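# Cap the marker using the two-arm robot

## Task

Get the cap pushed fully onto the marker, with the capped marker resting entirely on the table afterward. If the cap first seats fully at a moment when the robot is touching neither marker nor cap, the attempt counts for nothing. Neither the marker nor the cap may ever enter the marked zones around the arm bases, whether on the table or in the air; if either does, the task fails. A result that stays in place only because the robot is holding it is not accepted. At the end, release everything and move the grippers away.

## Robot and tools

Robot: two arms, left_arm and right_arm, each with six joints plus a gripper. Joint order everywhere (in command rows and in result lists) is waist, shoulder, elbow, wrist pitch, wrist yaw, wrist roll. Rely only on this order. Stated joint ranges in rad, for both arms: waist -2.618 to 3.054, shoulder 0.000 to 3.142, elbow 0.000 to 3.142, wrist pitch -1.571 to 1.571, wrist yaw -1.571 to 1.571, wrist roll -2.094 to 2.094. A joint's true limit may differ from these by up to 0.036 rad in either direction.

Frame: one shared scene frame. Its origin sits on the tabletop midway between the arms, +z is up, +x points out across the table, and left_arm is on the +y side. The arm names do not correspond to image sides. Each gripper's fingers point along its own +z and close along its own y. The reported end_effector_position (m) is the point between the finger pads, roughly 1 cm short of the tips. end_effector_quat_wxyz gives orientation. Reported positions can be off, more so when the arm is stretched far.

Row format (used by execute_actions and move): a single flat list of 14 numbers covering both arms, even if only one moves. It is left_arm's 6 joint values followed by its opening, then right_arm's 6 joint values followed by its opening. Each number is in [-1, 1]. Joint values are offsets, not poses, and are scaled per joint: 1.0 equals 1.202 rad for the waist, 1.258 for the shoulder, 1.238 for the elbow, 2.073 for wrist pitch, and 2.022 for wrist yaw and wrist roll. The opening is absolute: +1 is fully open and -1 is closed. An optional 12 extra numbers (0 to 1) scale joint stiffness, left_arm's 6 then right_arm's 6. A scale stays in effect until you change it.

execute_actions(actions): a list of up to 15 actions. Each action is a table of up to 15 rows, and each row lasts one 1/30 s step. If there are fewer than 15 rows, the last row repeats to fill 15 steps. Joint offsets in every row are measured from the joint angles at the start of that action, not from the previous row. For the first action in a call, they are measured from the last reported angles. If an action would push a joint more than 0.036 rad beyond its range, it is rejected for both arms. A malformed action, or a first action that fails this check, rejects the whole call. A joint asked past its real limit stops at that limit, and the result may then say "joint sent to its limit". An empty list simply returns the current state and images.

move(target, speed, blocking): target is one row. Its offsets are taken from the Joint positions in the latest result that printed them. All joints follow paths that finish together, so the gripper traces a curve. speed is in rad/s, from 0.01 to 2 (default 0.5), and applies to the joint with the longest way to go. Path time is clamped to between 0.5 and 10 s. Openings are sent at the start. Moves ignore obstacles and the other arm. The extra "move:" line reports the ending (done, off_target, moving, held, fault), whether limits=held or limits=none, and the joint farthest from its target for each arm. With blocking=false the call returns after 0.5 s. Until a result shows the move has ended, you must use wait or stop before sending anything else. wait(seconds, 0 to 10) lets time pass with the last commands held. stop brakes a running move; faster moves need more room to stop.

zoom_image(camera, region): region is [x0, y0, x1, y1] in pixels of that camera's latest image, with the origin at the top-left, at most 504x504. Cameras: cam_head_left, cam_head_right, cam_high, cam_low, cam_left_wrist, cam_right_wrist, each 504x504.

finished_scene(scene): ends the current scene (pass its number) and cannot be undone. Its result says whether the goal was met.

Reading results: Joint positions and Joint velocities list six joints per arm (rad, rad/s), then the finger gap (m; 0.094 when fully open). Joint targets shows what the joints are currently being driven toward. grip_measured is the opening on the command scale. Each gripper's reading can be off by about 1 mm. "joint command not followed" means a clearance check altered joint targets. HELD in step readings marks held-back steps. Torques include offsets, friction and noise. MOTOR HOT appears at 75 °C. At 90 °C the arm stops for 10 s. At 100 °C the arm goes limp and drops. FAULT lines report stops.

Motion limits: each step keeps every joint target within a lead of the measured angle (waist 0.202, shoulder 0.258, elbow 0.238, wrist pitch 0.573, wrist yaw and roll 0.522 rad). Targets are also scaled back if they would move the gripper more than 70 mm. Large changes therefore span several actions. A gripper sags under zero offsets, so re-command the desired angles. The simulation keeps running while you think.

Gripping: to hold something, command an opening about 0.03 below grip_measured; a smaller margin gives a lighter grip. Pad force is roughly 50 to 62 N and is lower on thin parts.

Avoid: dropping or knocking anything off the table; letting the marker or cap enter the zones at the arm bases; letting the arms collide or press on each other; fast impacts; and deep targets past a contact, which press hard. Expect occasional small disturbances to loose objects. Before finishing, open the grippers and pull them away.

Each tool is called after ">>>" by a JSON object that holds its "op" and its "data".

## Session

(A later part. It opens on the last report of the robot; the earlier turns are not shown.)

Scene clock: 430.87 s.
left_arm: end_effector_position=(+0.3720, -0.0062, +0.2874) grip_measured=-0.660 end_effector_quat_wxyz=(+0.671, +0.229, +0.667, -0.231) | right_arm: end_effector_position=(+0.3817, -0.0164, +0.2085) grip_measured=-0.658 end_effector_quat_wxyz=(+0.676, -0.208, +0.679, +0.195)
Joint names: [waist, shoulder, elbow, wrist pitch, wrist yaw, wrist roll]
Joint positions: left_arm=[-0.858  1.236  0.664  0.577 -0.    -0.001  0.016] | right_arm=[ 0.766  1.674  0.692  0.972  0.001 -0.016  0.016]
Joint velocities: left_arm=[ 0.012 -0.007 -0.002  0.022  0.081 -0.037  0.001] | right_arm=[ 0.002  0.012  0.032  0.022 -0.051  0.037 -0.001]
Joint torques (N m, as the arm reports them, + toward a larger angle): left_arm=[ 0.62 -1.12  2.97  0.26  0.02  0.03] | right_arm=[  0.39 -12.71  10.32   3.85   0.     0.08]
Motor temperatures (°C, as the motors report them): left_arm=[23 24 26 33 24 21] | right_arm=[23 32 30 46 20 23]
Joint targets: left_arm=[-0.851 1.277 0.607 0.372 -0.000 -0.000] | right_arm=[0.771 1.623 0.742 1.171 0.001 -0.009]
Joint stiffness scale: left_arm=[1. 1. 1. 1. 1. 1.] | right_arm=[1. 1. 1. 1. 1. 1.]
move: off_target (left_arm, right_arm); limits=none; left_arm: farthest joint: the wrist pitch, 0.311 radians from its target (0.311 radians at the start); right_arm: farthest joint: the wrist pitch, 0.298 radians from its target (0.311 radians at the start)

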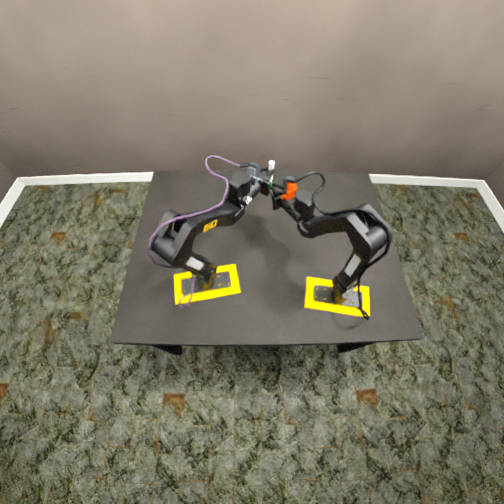

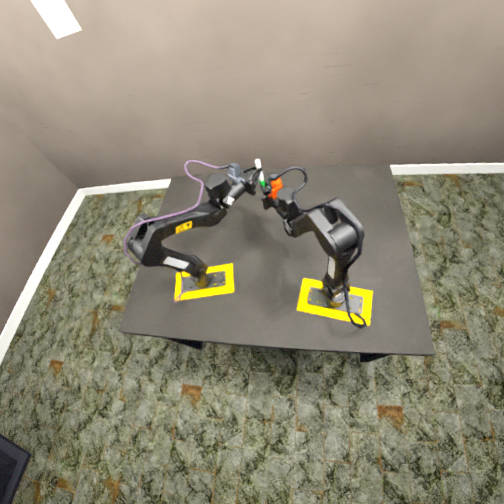

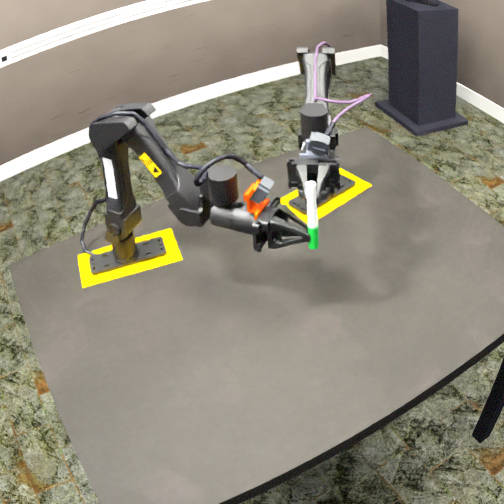

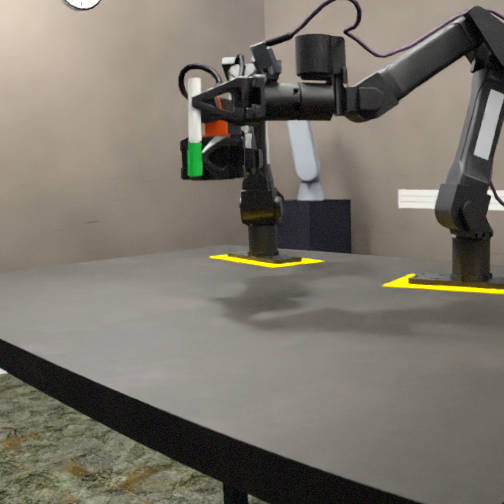

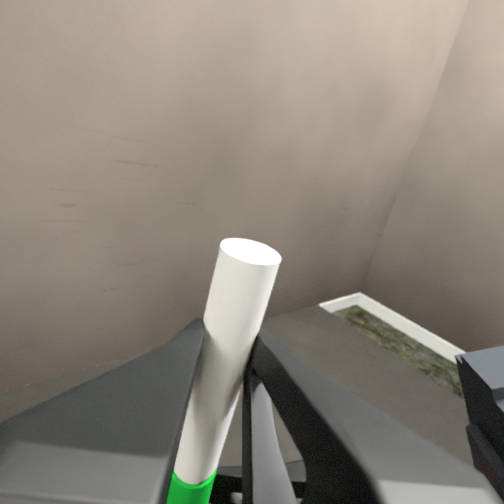

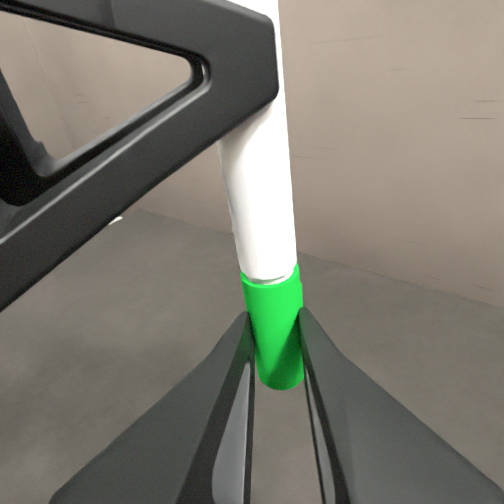

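>>> {"op": "move", "data": {"target": [0.006,0.06,-0.08,-0.27,0,0,-0.72,0.004,-0.07,0.07,0.26,0,0.005,-0.71], "speed": 0.15}}

>>> {"op": "zoom_image", "data": {"camera": "cam_right_wrist", "region": [200,220,340,360]}}

>>> {"op": "zoom_image", "data": {"camera": "cam_low", "region": [160,110,230,190]}}

Scene clock: 443.80 s.
left_arm: end_effector_position=(+0.3720, -0.0062, +0.2868) grip_measured=-0.660 end_effector_quat_wxyz=(+0.669, +0.229, +0.668, -0.231) | right_arm: end_effector_position=(+0.3816, -0.0164, +0.2097) grip_measured=-0.658 end_effector_quat_wxyz=(+0.679, -0.207, +0.677, +0.196)
Joint names: [waist, shoulder, elbow, wrist pitch, wrist yaw, wrist roll]
Joint positions: left_arm=[-0.858  1.235  0.665  0.573 -0.    -0.002  0.016] | right_arm=[ 0.766  1.676  0.691  0.982  0.001 -0.016  0.016]
Joint velocities: left_arm=[-0.002  0.002 -0.007  0.022  0.007  0.051  0.   ] | right_arm=[ 0.002  0.007 -0.007 -0.022 -0.022 -0.037  0.   ]
Joint torques (N m, as the arm reports them, + toward a larger angle): left_arm=[ 0.32 -1.85  3.83 -0.14  0.01  0.03] | right_arm=[  0.17 -11.75   9.61   4.29   0.     0.06]
Motor temperatures (°C, as the motors report them): left_arm=[23 24 26 31 24 21] | right_arm=[23 32 30 59 20 23]
Joint targets: left_arm=[-0.855 1.269 0.620 0.324 -0.000 -0.001] | right_arm=[0.768 1.635 0.732 1.225 0.001 -0.012]
Joint stiffness scale: left_arm=[1. 1. 1. 1. 1. 1.] | right_arm=[1. 1. 1. 1. 1. 1.]
move: off_target (left_arm, right_arm); limits=none; left_arm: farthest joint: the wrist pitch, 0.556 radians from its target (0.560 radians at the start); right_arm: farthest joint: the wrist pitch, 0.529 radians from its target (0.539 radians at the start)

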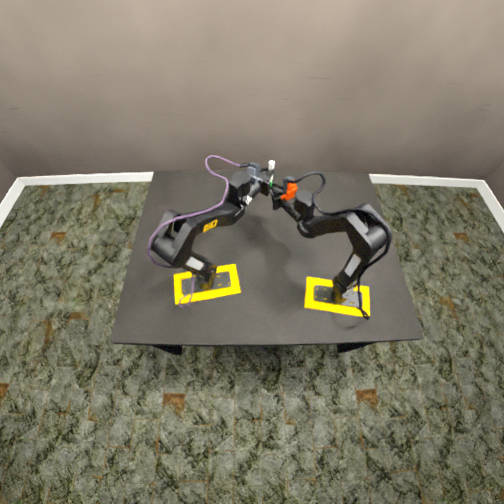

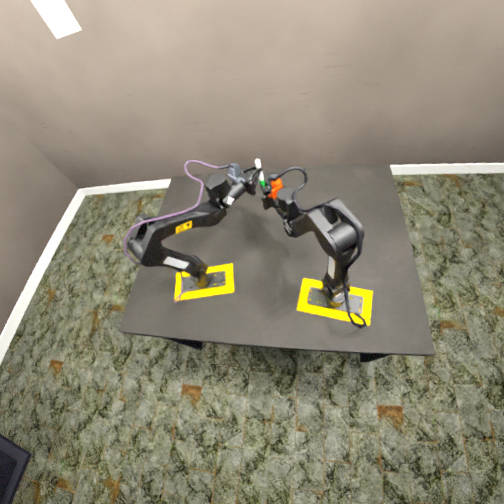

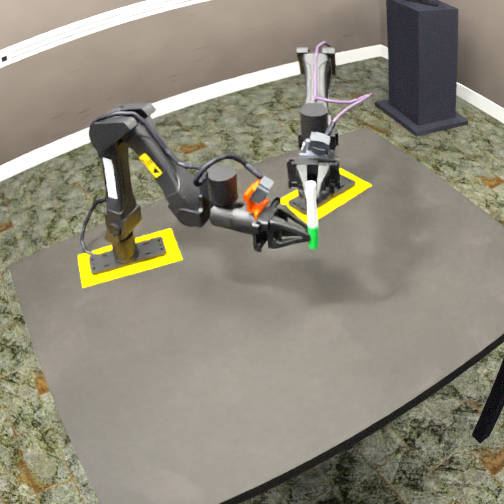

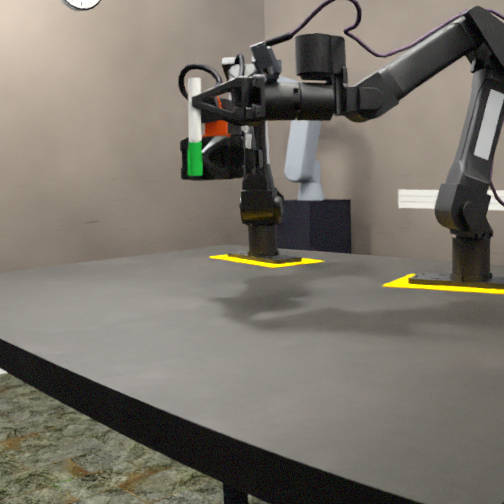

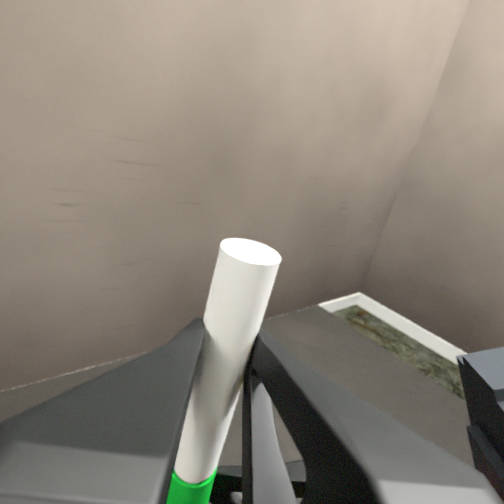

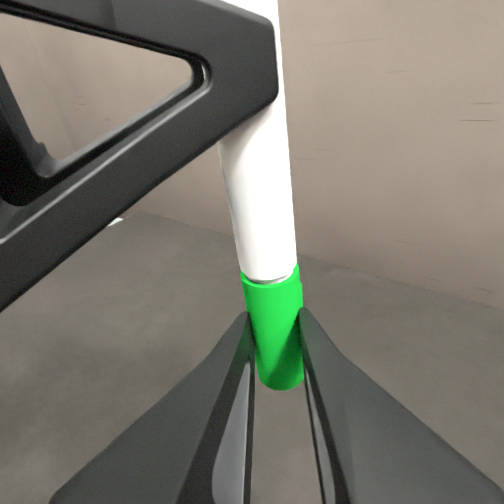

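Region (200, 220, 340, 360) of cam_right_wrist's 504x504 image, scaled by 3.600, with more detail than that image has.

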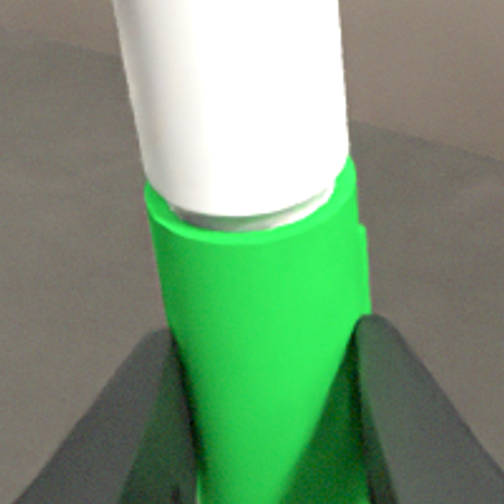

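Region (160, 110, 230, 190) of cam_low's 504x504 image, scaled by 6.300, with more detail than that image has; it fills the left 441 columns of this view, and the rest is white.

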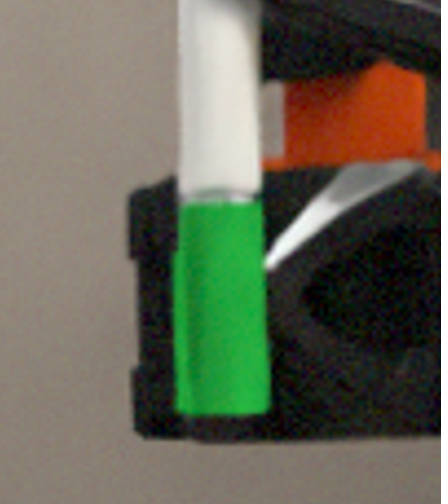

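>>> {"op": "move", "data": {"target": [0.006,0,0,-0.012,0,0,-0.72,0.004,-0.02,0.012,0.01,0,0.005,-0.69], "speed": 0.3}}

>>> {"op": "zoom_image", "data": {"camera": "cam_right_wrist", "region": [200,220,340,360]}}

Scene clock: 468.30 s.
left_arm: end_effector_position=(+0.3719, -0.0061, +0.2899) grip_measured=-0.660 end_effector_quat_wxyz=(+0.673, +0.227, +0.664, -0.232) | right_arm: end_effector_position=(+0.3815, -0.0165, +0.2057) grip_measured=-0.658 end_effector_quat_wxyz=(+0.674, -0.209, +0.681, +0.195)
Joint names: [waist, shoulder, elbow, wrist pitch, wrist yaw, wrist roll]
Joint positions: left_arm=[-0.858  1.234  0.665  0.584 -0.    -0.002  0.016] | right_arm=[ 0.766  1.678  0.689  0.973  0.001 -0.016  0.016]
Joint velocities: left_arm=[ 0.002 -0.002 -0.017 -0.139 -0.007  0.022 -0.   ] | right_arm=[ 0.012 -0.017 -0.002 -0.007 -0.022 -0.007 -0.001]
Joint torques (N m, as the arm reports them, + toward a larger angle): left_arm=[ 0.72 -5.11  6.95  1.72  0.01  0.01] | right_arm=[  0.39 -10.4    7.92   2.16   0.     0.11]
Motor temperatures (°C, as the motors report them): left_arm=[23 23 26 29 24 21] | right_arm=[23 32 31 82 20 23]
Joint targets: left_arm=[-0.851 1.235 0.664 0.548 -0.001 -0.002] | right_arm=[0.771 1.650 0.706 1.003 0.001 -0.006]
Joint stiffness scale: left_arm=[1. 1. 1. 1. 1. 1.] | right_arm=[1. 1. 1. 1. 1. 1.]
MOTOR HOT: a motor of the right arm reached 75 °C. Now the hottest motor of the right arm, the wrist pitch, reports 82 °C. The controller's stop level is 90 °C. To cool a motor, set the load down, stop pushing, or move to a pose that needs little force.
move: off_target (left_arm, right_arm); limits=none; left_arm: farthest joint: the wrist pitch, 0.036 radians from its target (0.025 radians at the start); right_arm: farthest joint: the wrist pitch, 0.030 radians from its target (0.020 radians at the start)

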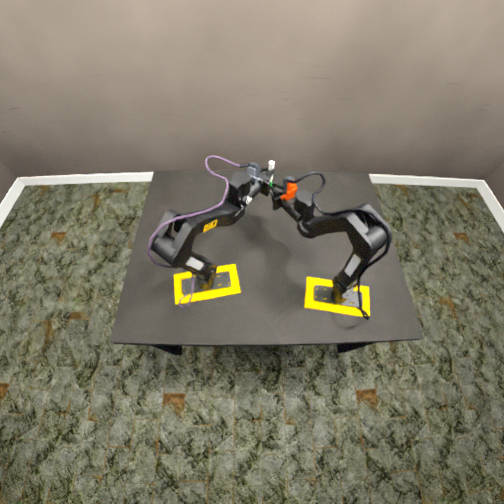

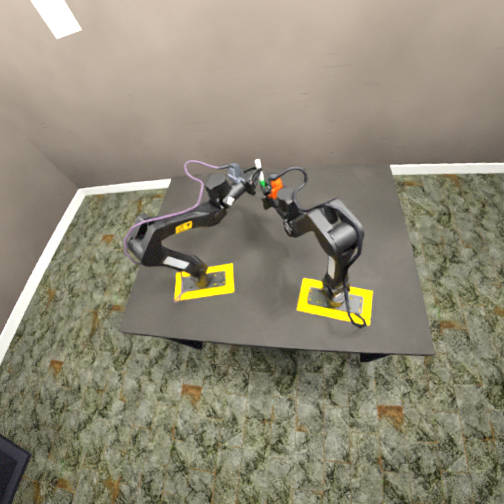

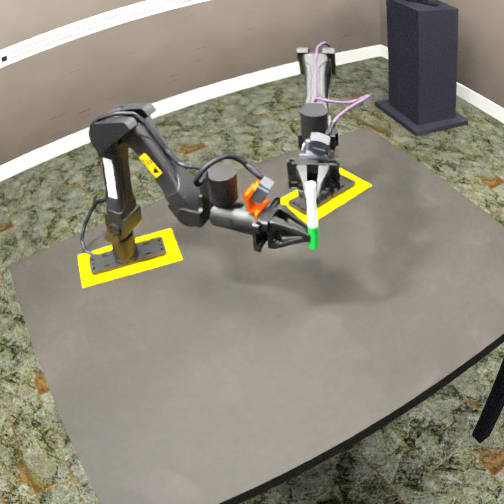

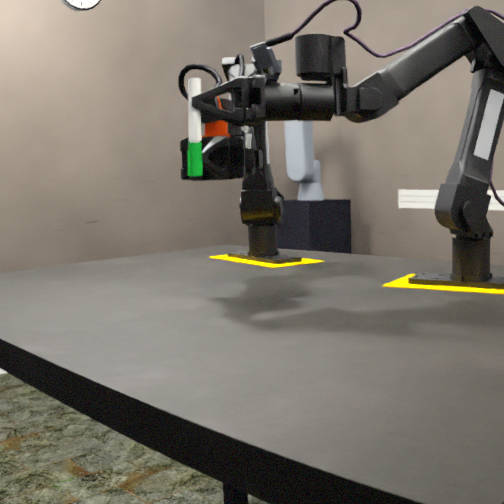

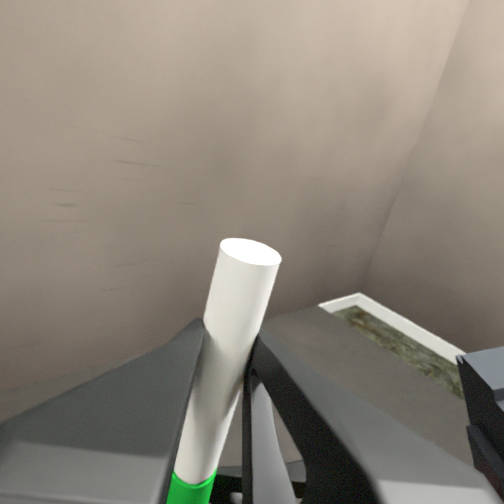

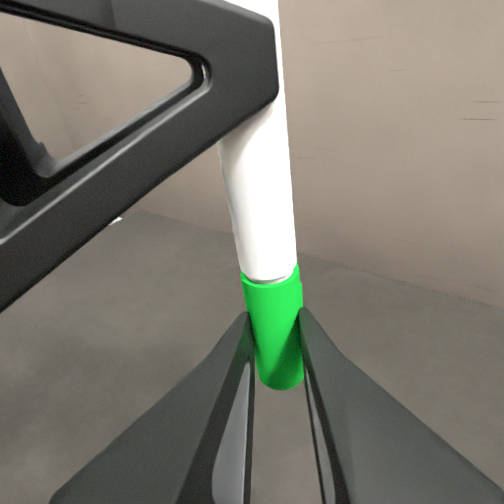

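Region (200, 220, 340, 360) of cam_right_wrist's 504x504 image, scaled by 3.600, with more detail than that image has.

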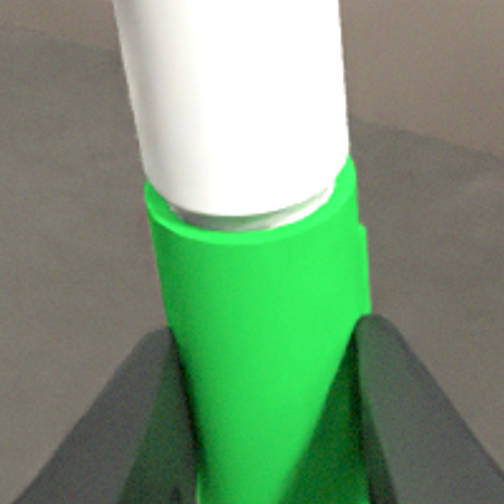

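>>> {"op": "move", "data": {"target": [0.006,0,0,-0.017,0,0,-0.72,0,-0.02,0.012,0,0,0,0.6], "speed": 0.3}}

>>> {"op": "move", "data": {"target": [0.006,0,0,-0.017,0,0,-0.72,0,-0.02,0.012,-0.28,0,0,0.6], "speed": 0.8}}

>>> {"op": "move", "data": {"target": [0.006,0,0,-0.017,0,0,-0.72,-0.45,-0.25,0.3,-0.75,0,0,-1], "speed": 1.0}}

Scene clock: 484.90 s.
left_arm: end_effector_position=(+0.3719, -0.0061, +0.2881) grip_measured=-0.660 end_effector_quat_wxyz=(+0.671, +0.228, +0.667, -0.231) | right_arm: end_effector_position=(+0.3815, -0.0165, +0.2056) grip_measured=+0.598 end_effector_quat_wxyz=(+0.674, -0.209, +0.681, +0.195)
Joint names: [waist, shoulder, elbow, wrist pitch, wrist yaw, wrist roll]
Joint positions: left_arm=[-0.858  1.234  0.665  0.577 -0.    -0.002  0.016] | right_arm=[ 0.766  1.678  0.689  0.972  0.001 -0.016  0.075]
Joint velocities: left_arm=[-0.002 -0.012 -0.007  0.022  0.022  0.066  0.   ] | right_arm=[-0.012  0.002 -0.022  0.037  0.022 -0.051 -0.   ]
Joint torques (N m, as the arm reports them, + toward a larger angle): left_arm=[ 0.75 -5.14  6.93  1.8   0.    0.04] | right_arm=[  0.   -10.17   7.76   1.87   0.     0.02]
Motor temperatures (°C, as the motors report them): left_arm=[23 24 27 32 24 21] | right_arm=[23 32 30 68 20 23]
Joint targets: left_arm=[-0.851 1.234 0.665 0.549 -0.000 -0.002] | right_arm=[0.766 1.652 0.704 0.973 0.001 -0.016]
Joint stiffness scale: left_arm=[1. 1. 1. 1. 1. 1.] | right_arm=[1. 1. 1. 1. 1. 1.]
MOTOR HOT: cleared. Now the hottest motor of the right arm, the wrist pitch, reports 68 °C.
move: off_target (left_arm, right_arm); limits=none; left_arm: farthest joint: the wrist pitch, 0.028 radians from its target (0.035 radians at the start); right_arm: farthest joint: the shoulder, 0.025 radians from its target (0.025 radians at the start)

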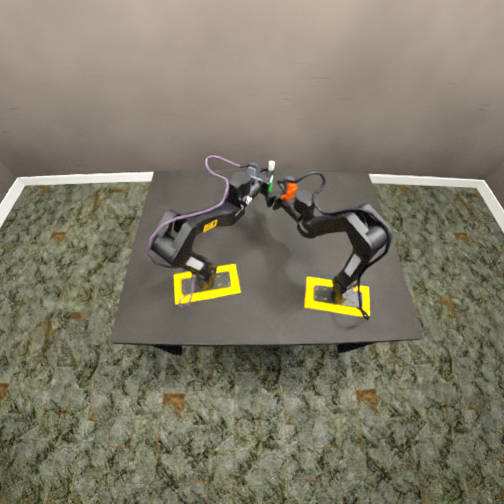

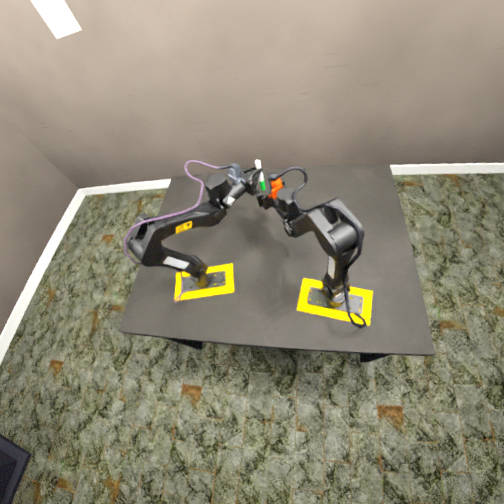

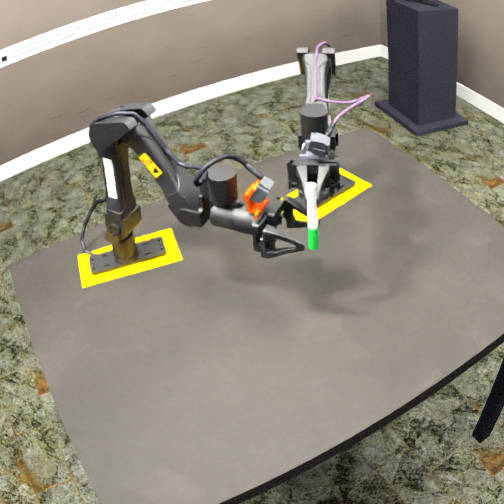

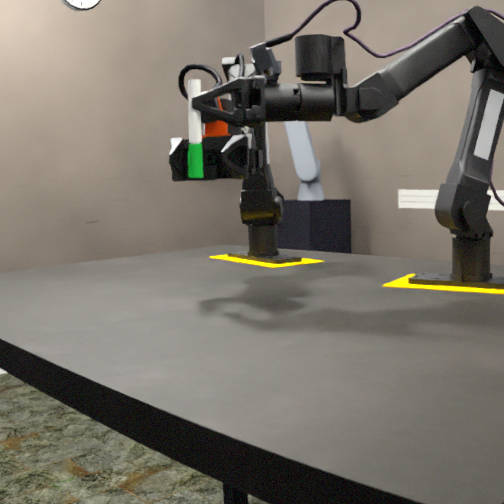

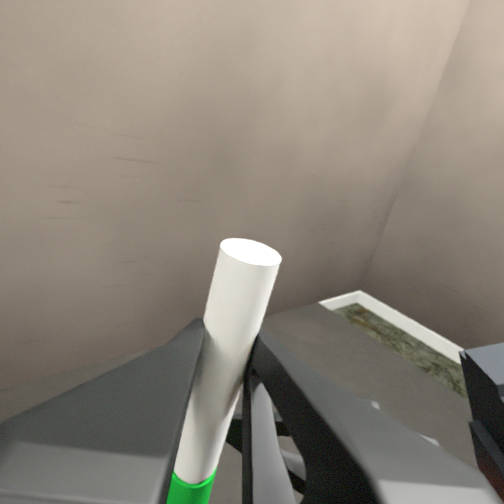

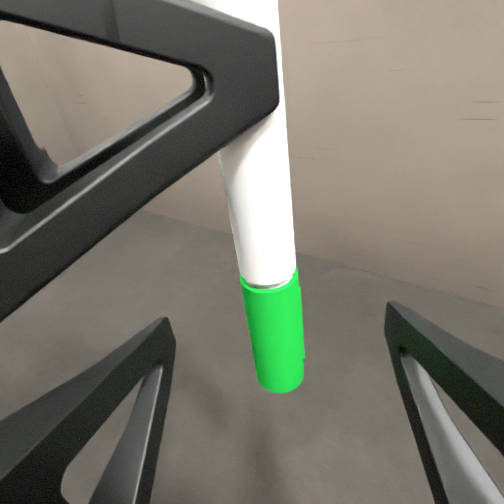

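Scene clock: 486.43 s.
left_arm: end_effector_position=(+0.3719, -0.0062, +0.2863) grip_measured=-0.660 end_effector_quat_wxyz=(+0.668, +0.229, +0.669, -0.231) | right_arm: end_effector_position=(+0.3456, -0.0400, +0.0700) grip_measured=+0.598 end_effector_quat_wxyz=(+0.450, -0.259, +0.845, +0.130)
Joint names: [waist, shoulder, elbow, wrist pitch, wrist yaw, wrist roll]
Joint positions: left_arm=[-0.858  1.234  0.665  0.569 -0.    -0.002  0.016] | right_arm=[ 0.766  1.678  0.689  0.392  0.001 -0.016  0.075]
Joint velocities: left_arm=[ 0.002  0.007 -0.012 -0.081 -0.007 -0.037  0.   ] | right_arm=[ 0.002 -0.012  0.002 -0.037  0.007 -0.007  0.001]
Joint torques (N m, as the arm reports them, + toward a larger angle): left_arm=[ 0.74 -5.17  6.95  1.82  0.02  0.02] | right_arm=[-0.02 -9.99  7.62  1.68  0.    0.02]
Motor temperatures (°C, as the motors report them): left_arm=[23 24 27 32 24 21] | right_arm=[23 32 30 67 20 23]
Joint targets: left_arm=[-0.851 1.234 0.665 0.542 -0.000 -0.002] | right_arm=[0.766 1.652 0.704 0.392 0.001 -0.016]
Joint stiffness scale: left_arm=[1. 1. 1. 1. 1. 1.] | right_arm=[1. 1. 1. 1. 1. 1.]
move: off_target (left_arm, right_arm); limits=none; left_arm: farthest joint: the wrist pitch, 0.028 radians from its target (0.035 radians at the start); right_arm: farthest joint: the shoulder, 0.025 radians from its target (0.025 radians at the start)

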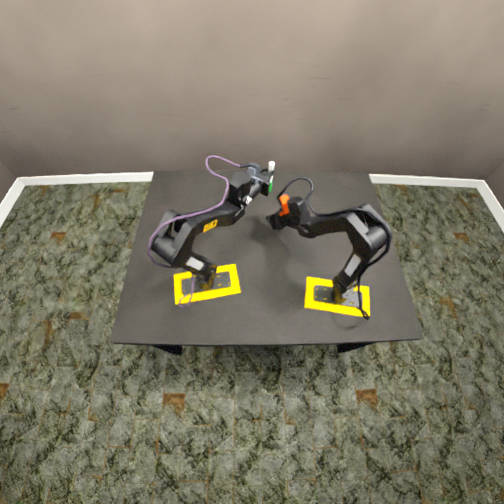

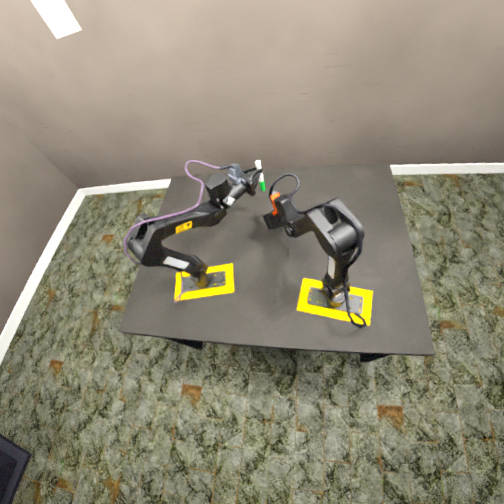

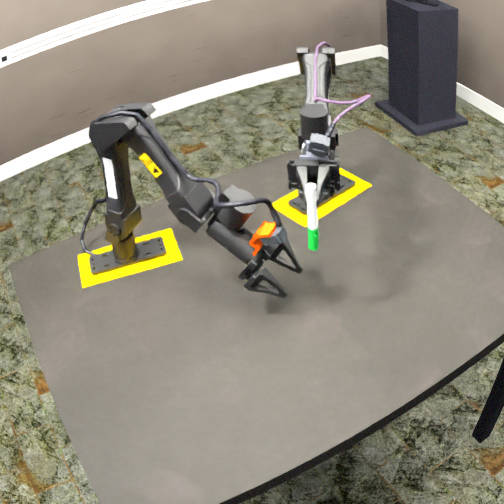

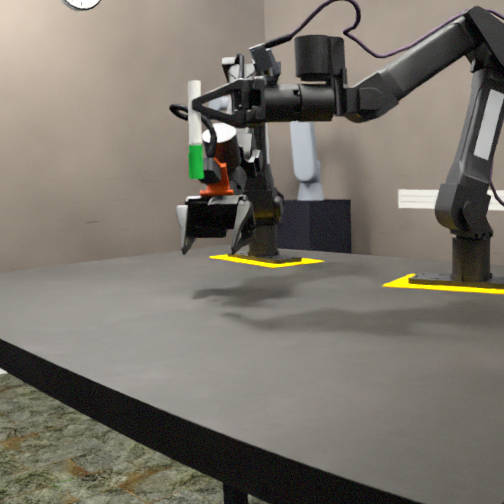

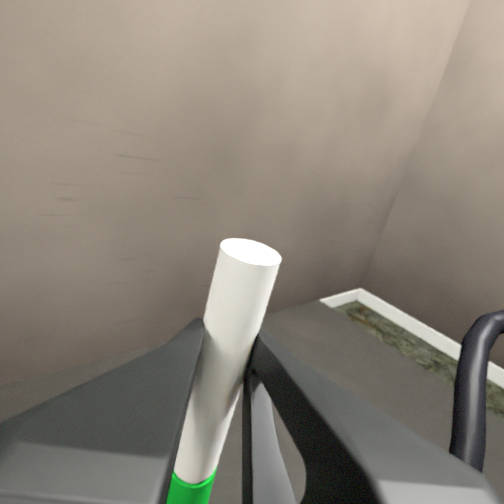

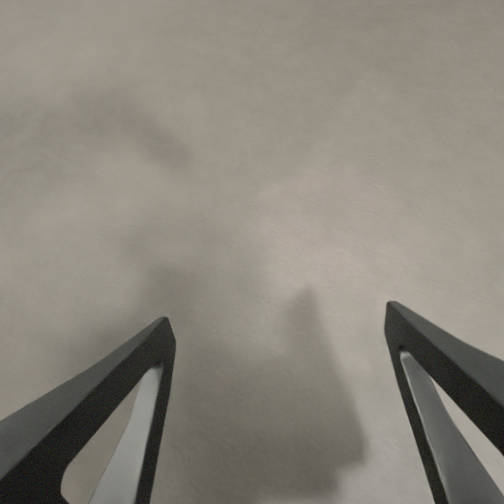

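Scene clock: 488.87 s.
left_arm: end_effector_position=(+0.3719, -0.0061, +0.2844) grip_measured=-0.660 end_effector_quat_wxyz=(+0.666, +0.230, +0.672, -0.230) | right_arm: end_effector_position=(+0.2151, -0.2684, +0.1001) grip_measured=-0.989 end_effector_quat_wxyz=(+0.028, -0.033, +0.999, +0.000)
Joint names: [waist, shoulder, elbow, wrist pitch, wrist yaw, wrist roll]
Joint positions: left_arm=[-0.858  1.234  0.665  0.562 -0.    -0.002  0.016] | right_arm=[ 0.236  1.389  1.029 -1.155  0.    -0.016  0.001]
Joint velocities: left_arm=[-0.012  0.002 -0.022 -0.007 -0.007  0.037  0.001] | right_arm=[-0.007  0.012 -0.002 -0.081 -0.022  0.022 -0.   ]
Joint torques (N m, as the arm reports them, + toward a larger angle): left_arm=[ 0.69 -5.23  6.98  1.8   0.    0.02] | right_arm=[-0.88 -7.17  8.93  0.44  0.01  0.02]
Motor temperatures (°C, as the motors report them): left_arm=[23 24 27 32 24 21] | right_arm=[23 32 30 64 20 23]
Joint targets: left_arm=[-0.851 1.234 0.665 0.534 -0.000 -0.002] | right_arm=[0.225 1.363 1.061 -1.162 0.001 -0.016]
Joint stiffness scale: left_arm=[1. 1. 1. 1. 1. 1.] | right_arm=[1. 1. 1. 1. 1. 1.]
move: off_target (left_arm, right_arm); limits=none; left_arm: farthest joint: the wrist pitch, 0.028 radians from its target (0.036 radians at the start); right_arm: farthest joint: the elbow, 0.031 radians from its target (0.371 radians at the start)

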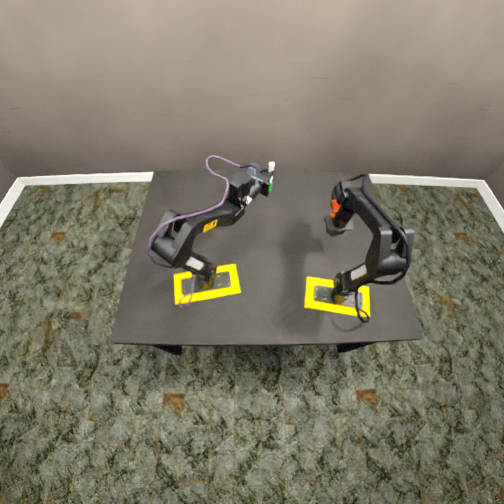

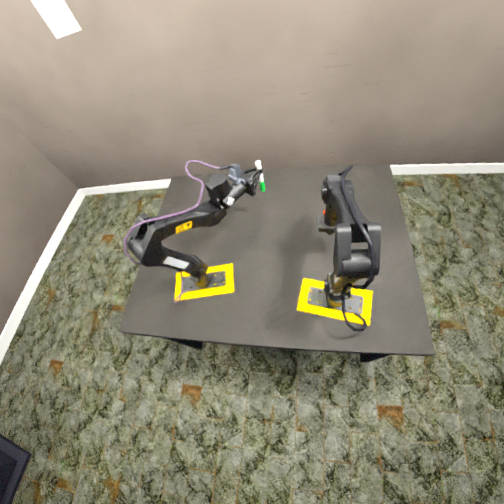

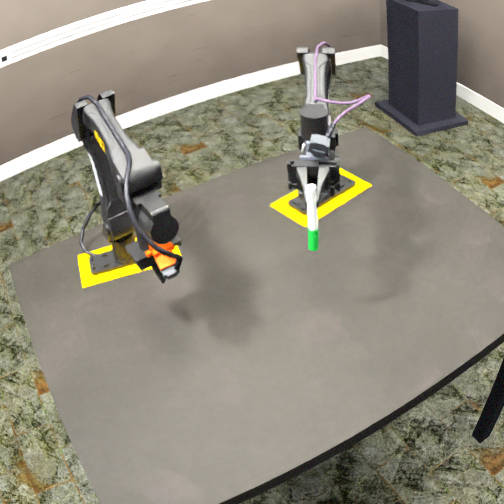

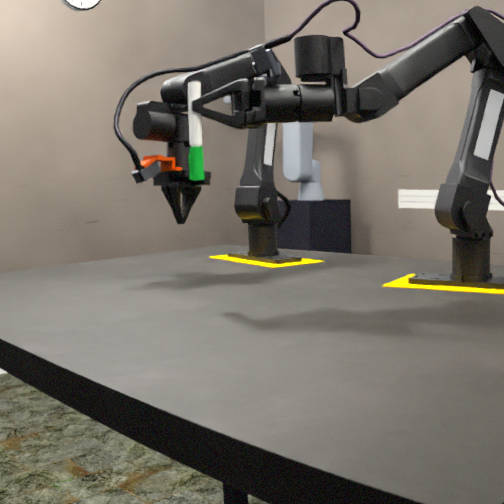

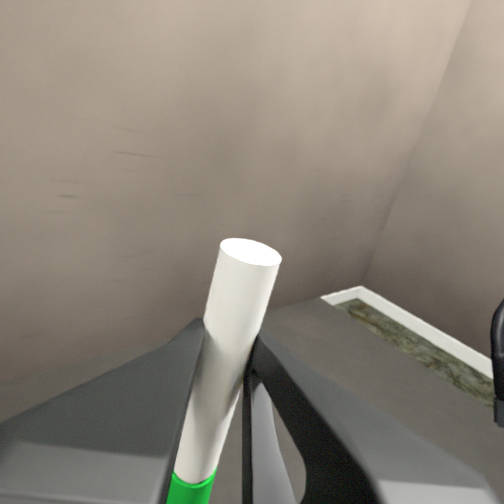

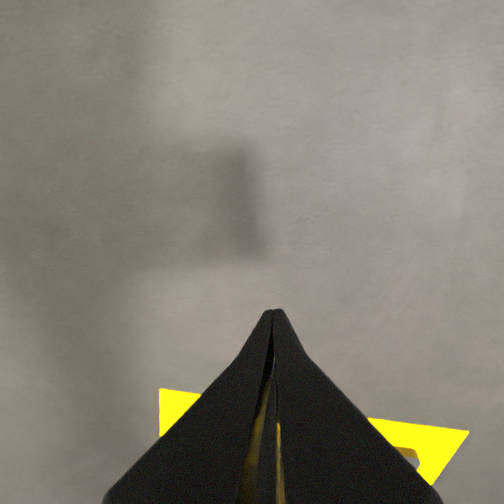

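>>> {"op": "move", "data": {"target": [-0.248,0.64,0.1,0.36,0,0,-0.72,-0.35,0,0.1,0,0,0,-1], "speed": 0.8}}

Scene clock: 507.27 s.
left_arm: end_effector_position=(+0.3376, -0.1691, +0.1435) grip_measured=-0.660 end_effector_quat_wxyz=(+0.635, +0.321, +0.621, -0.330) | right_arm: end_effector_position=(+0.2231, -0.3720, +0.1254) grip_measured=-0.989 end_effector_quat_wxyz=(+0.072, +0.171, +0.983, -0.014)
Joint names: [waist, shoulder, elbow, wrist pitch, wrist yaw, wrist roll]
Joint positions: left_arm=[-1.152  2.036  0.759  1.301 -0.001 -0.002  0.016] | right_arm=[-0.174  1.389  1.121 -1.156 -0.    -0.016  0.001]
Joint velocities: left_arm=[-0.012 -0.012  0.027  0.022 -0.095  0.022  0.   ] | right_arm=[-0.002 -0.002  0.002 -0.007 -0.037 -0.066  0.001]
Joint torques (N m, as the arm reports them, + toward a larger angle): left_arm=[ -0.31 -10.89   6.74   2.09   0.02   0.03] | right_arm=[-0.83 -4.79  9.17  0.64  0.01  0.03]
Motor temperatures (°C, as the motors report them): left_arm=[23 24 27 34 24 21] | right_arm=[23 30 31 52 20 23]
Joint targets: left_arm=[-1.156 2.039 0.789 1.308 -0.001 -0.002] | right_arm=[-0.185 1.389 1.153 -1.155 0.000 -0.016]
Joint stiffness scale: left_arm=[1. 1. 1. 1. 1. 1.] | right_arm=[1. 1. 1. 1. 1. 1.]
move: off_target (left_arm, right_arm); limits=none; left_arm: farthest joint: the elbow, 0.030 radians from its target (0.124 radians at the start); right_arm: farthest joint: the elbow, 0.032 radians from its target (0.124 radians at the start)

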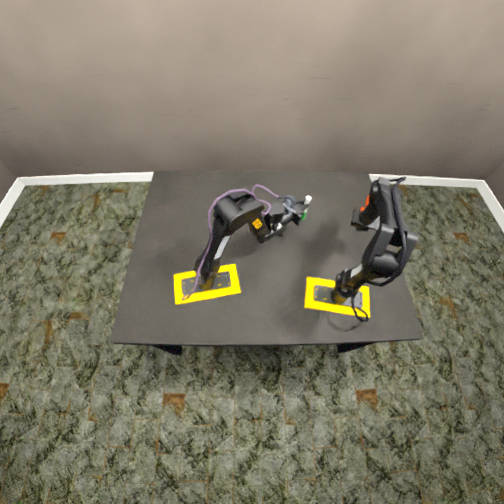

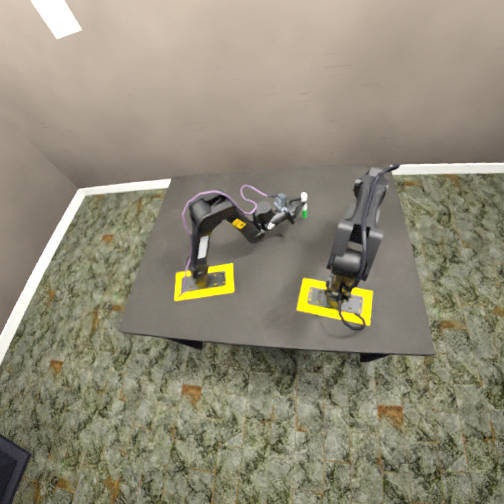

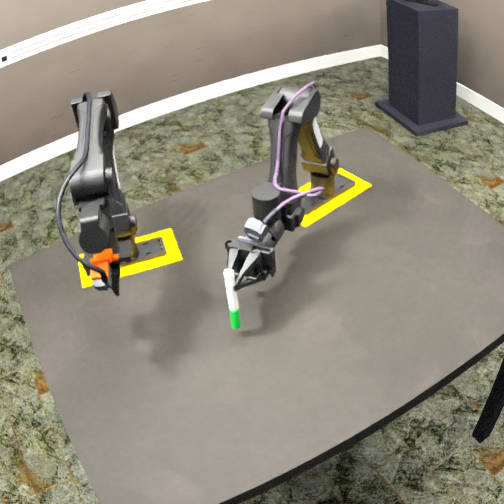

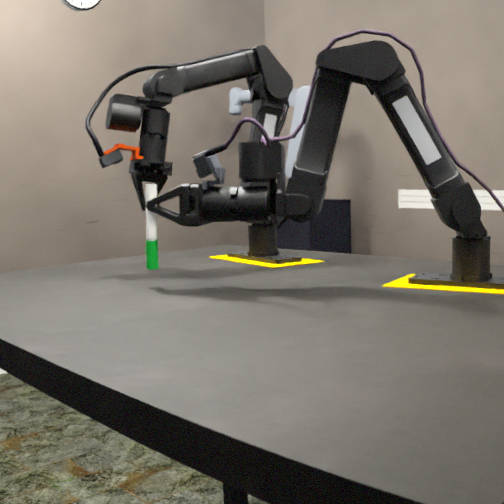

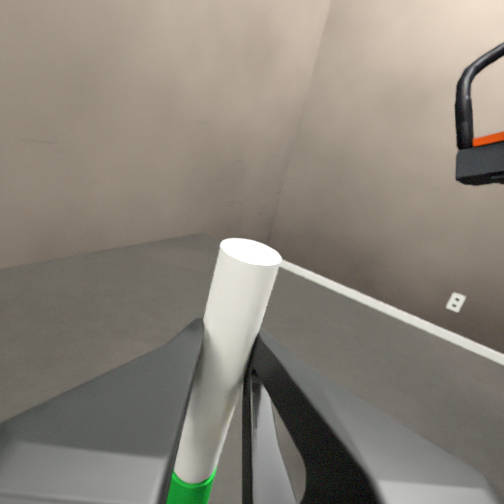

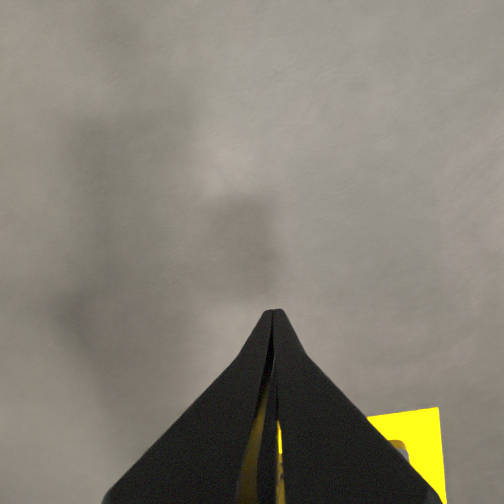

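>>> {"op": "execute_actions", "data": {"actions": []}}

Scene clock: 522.73 s.
left_arm: end_effector_position=(+0.3376, -0.1691, +0.1436) grip_measured=-0.660 end_effector_quat_wxyz=(+0.635, +0.321, +0.620, -0.330) | right_arm: end_effector_position=(+0.2231, -0.3720, +0.1254) grip_measured=-0.989 end_effector_quat_wxyz=(+0.072, +0.171, +0.983, -0.014)
Joint names: [waist, shoulder, elbow, wrist pitch, wrist yaw, wrist roll]
Joint positions: left_arm=[-1.152  2.036  0.759  1.301 -0.001 -0.002  0.016] | right_arm=[-0.174  1.389  1.121 -1.156 -0.    -0.016  0.001]
Joint velocities: left_arm=[-0.007 -0.002 -0.017 -0.007 -0.037 -0.007 -0.   ] | right_arm=[-0.007 -0.012  0.012 -0.022  0.037 -0.007  0.   ]
Joint torques (N m, as the arm reports them, + toward a larger angle): left_arm=[ -0.31 -10.81   6.82   2.1    0.03   0.03] | right_arm=[-0.83 -4.79  9.17  0.64  0.01  0.02]
Motor temperatures (°C, as the motors report them): left_arm=[23 26 27 36 24 21] | right_arm=[23 29 31 47 20 23]
Joint targets: left_arm=[-1.156 2.039 0.789 1.308 -0.001 -0.002] | right_arm=[-0.185 1.389 1.153 -1.155 0.000 -0.016]
Joint stiffness scale: left_arm=[1. 1. 1. 1. 1. 1.] | right_arm=[1. 1. 1. 1. 1. 1.]

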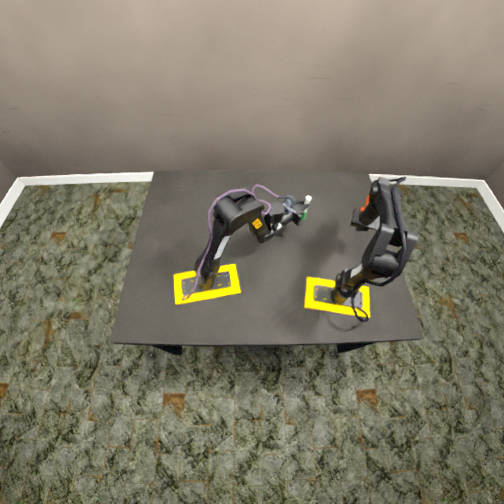

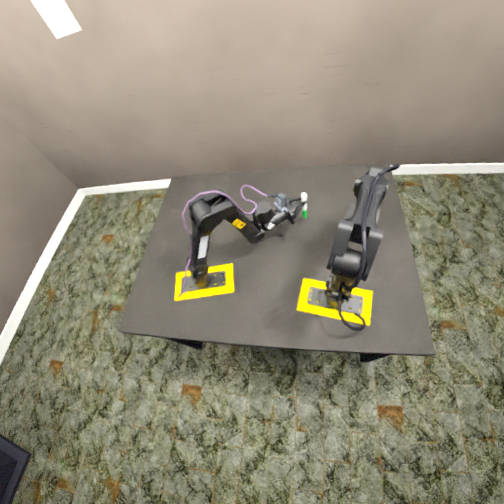

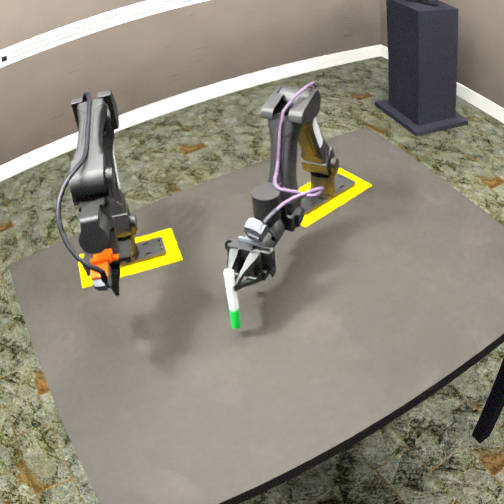

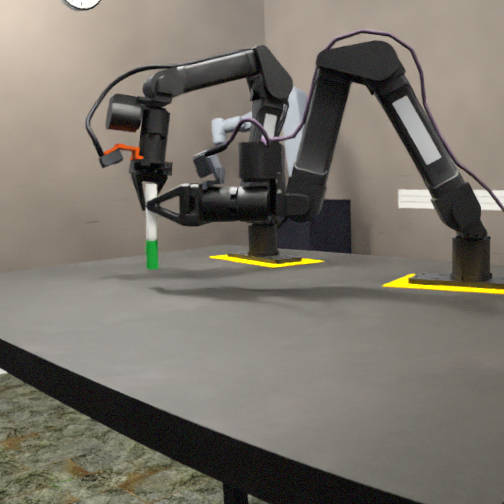

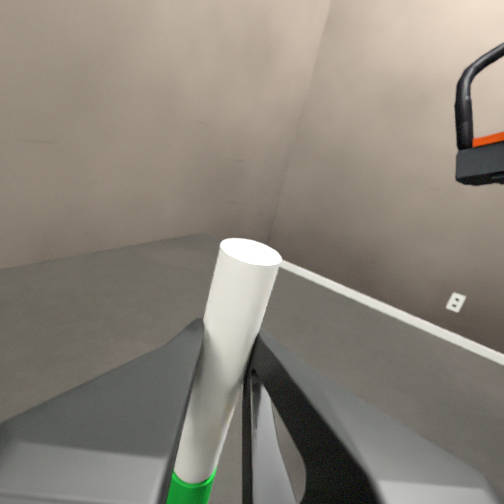

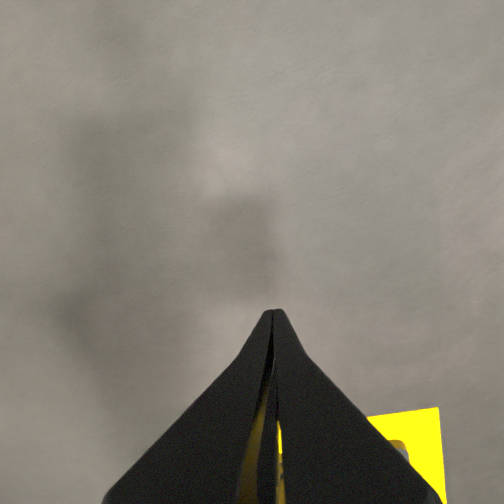

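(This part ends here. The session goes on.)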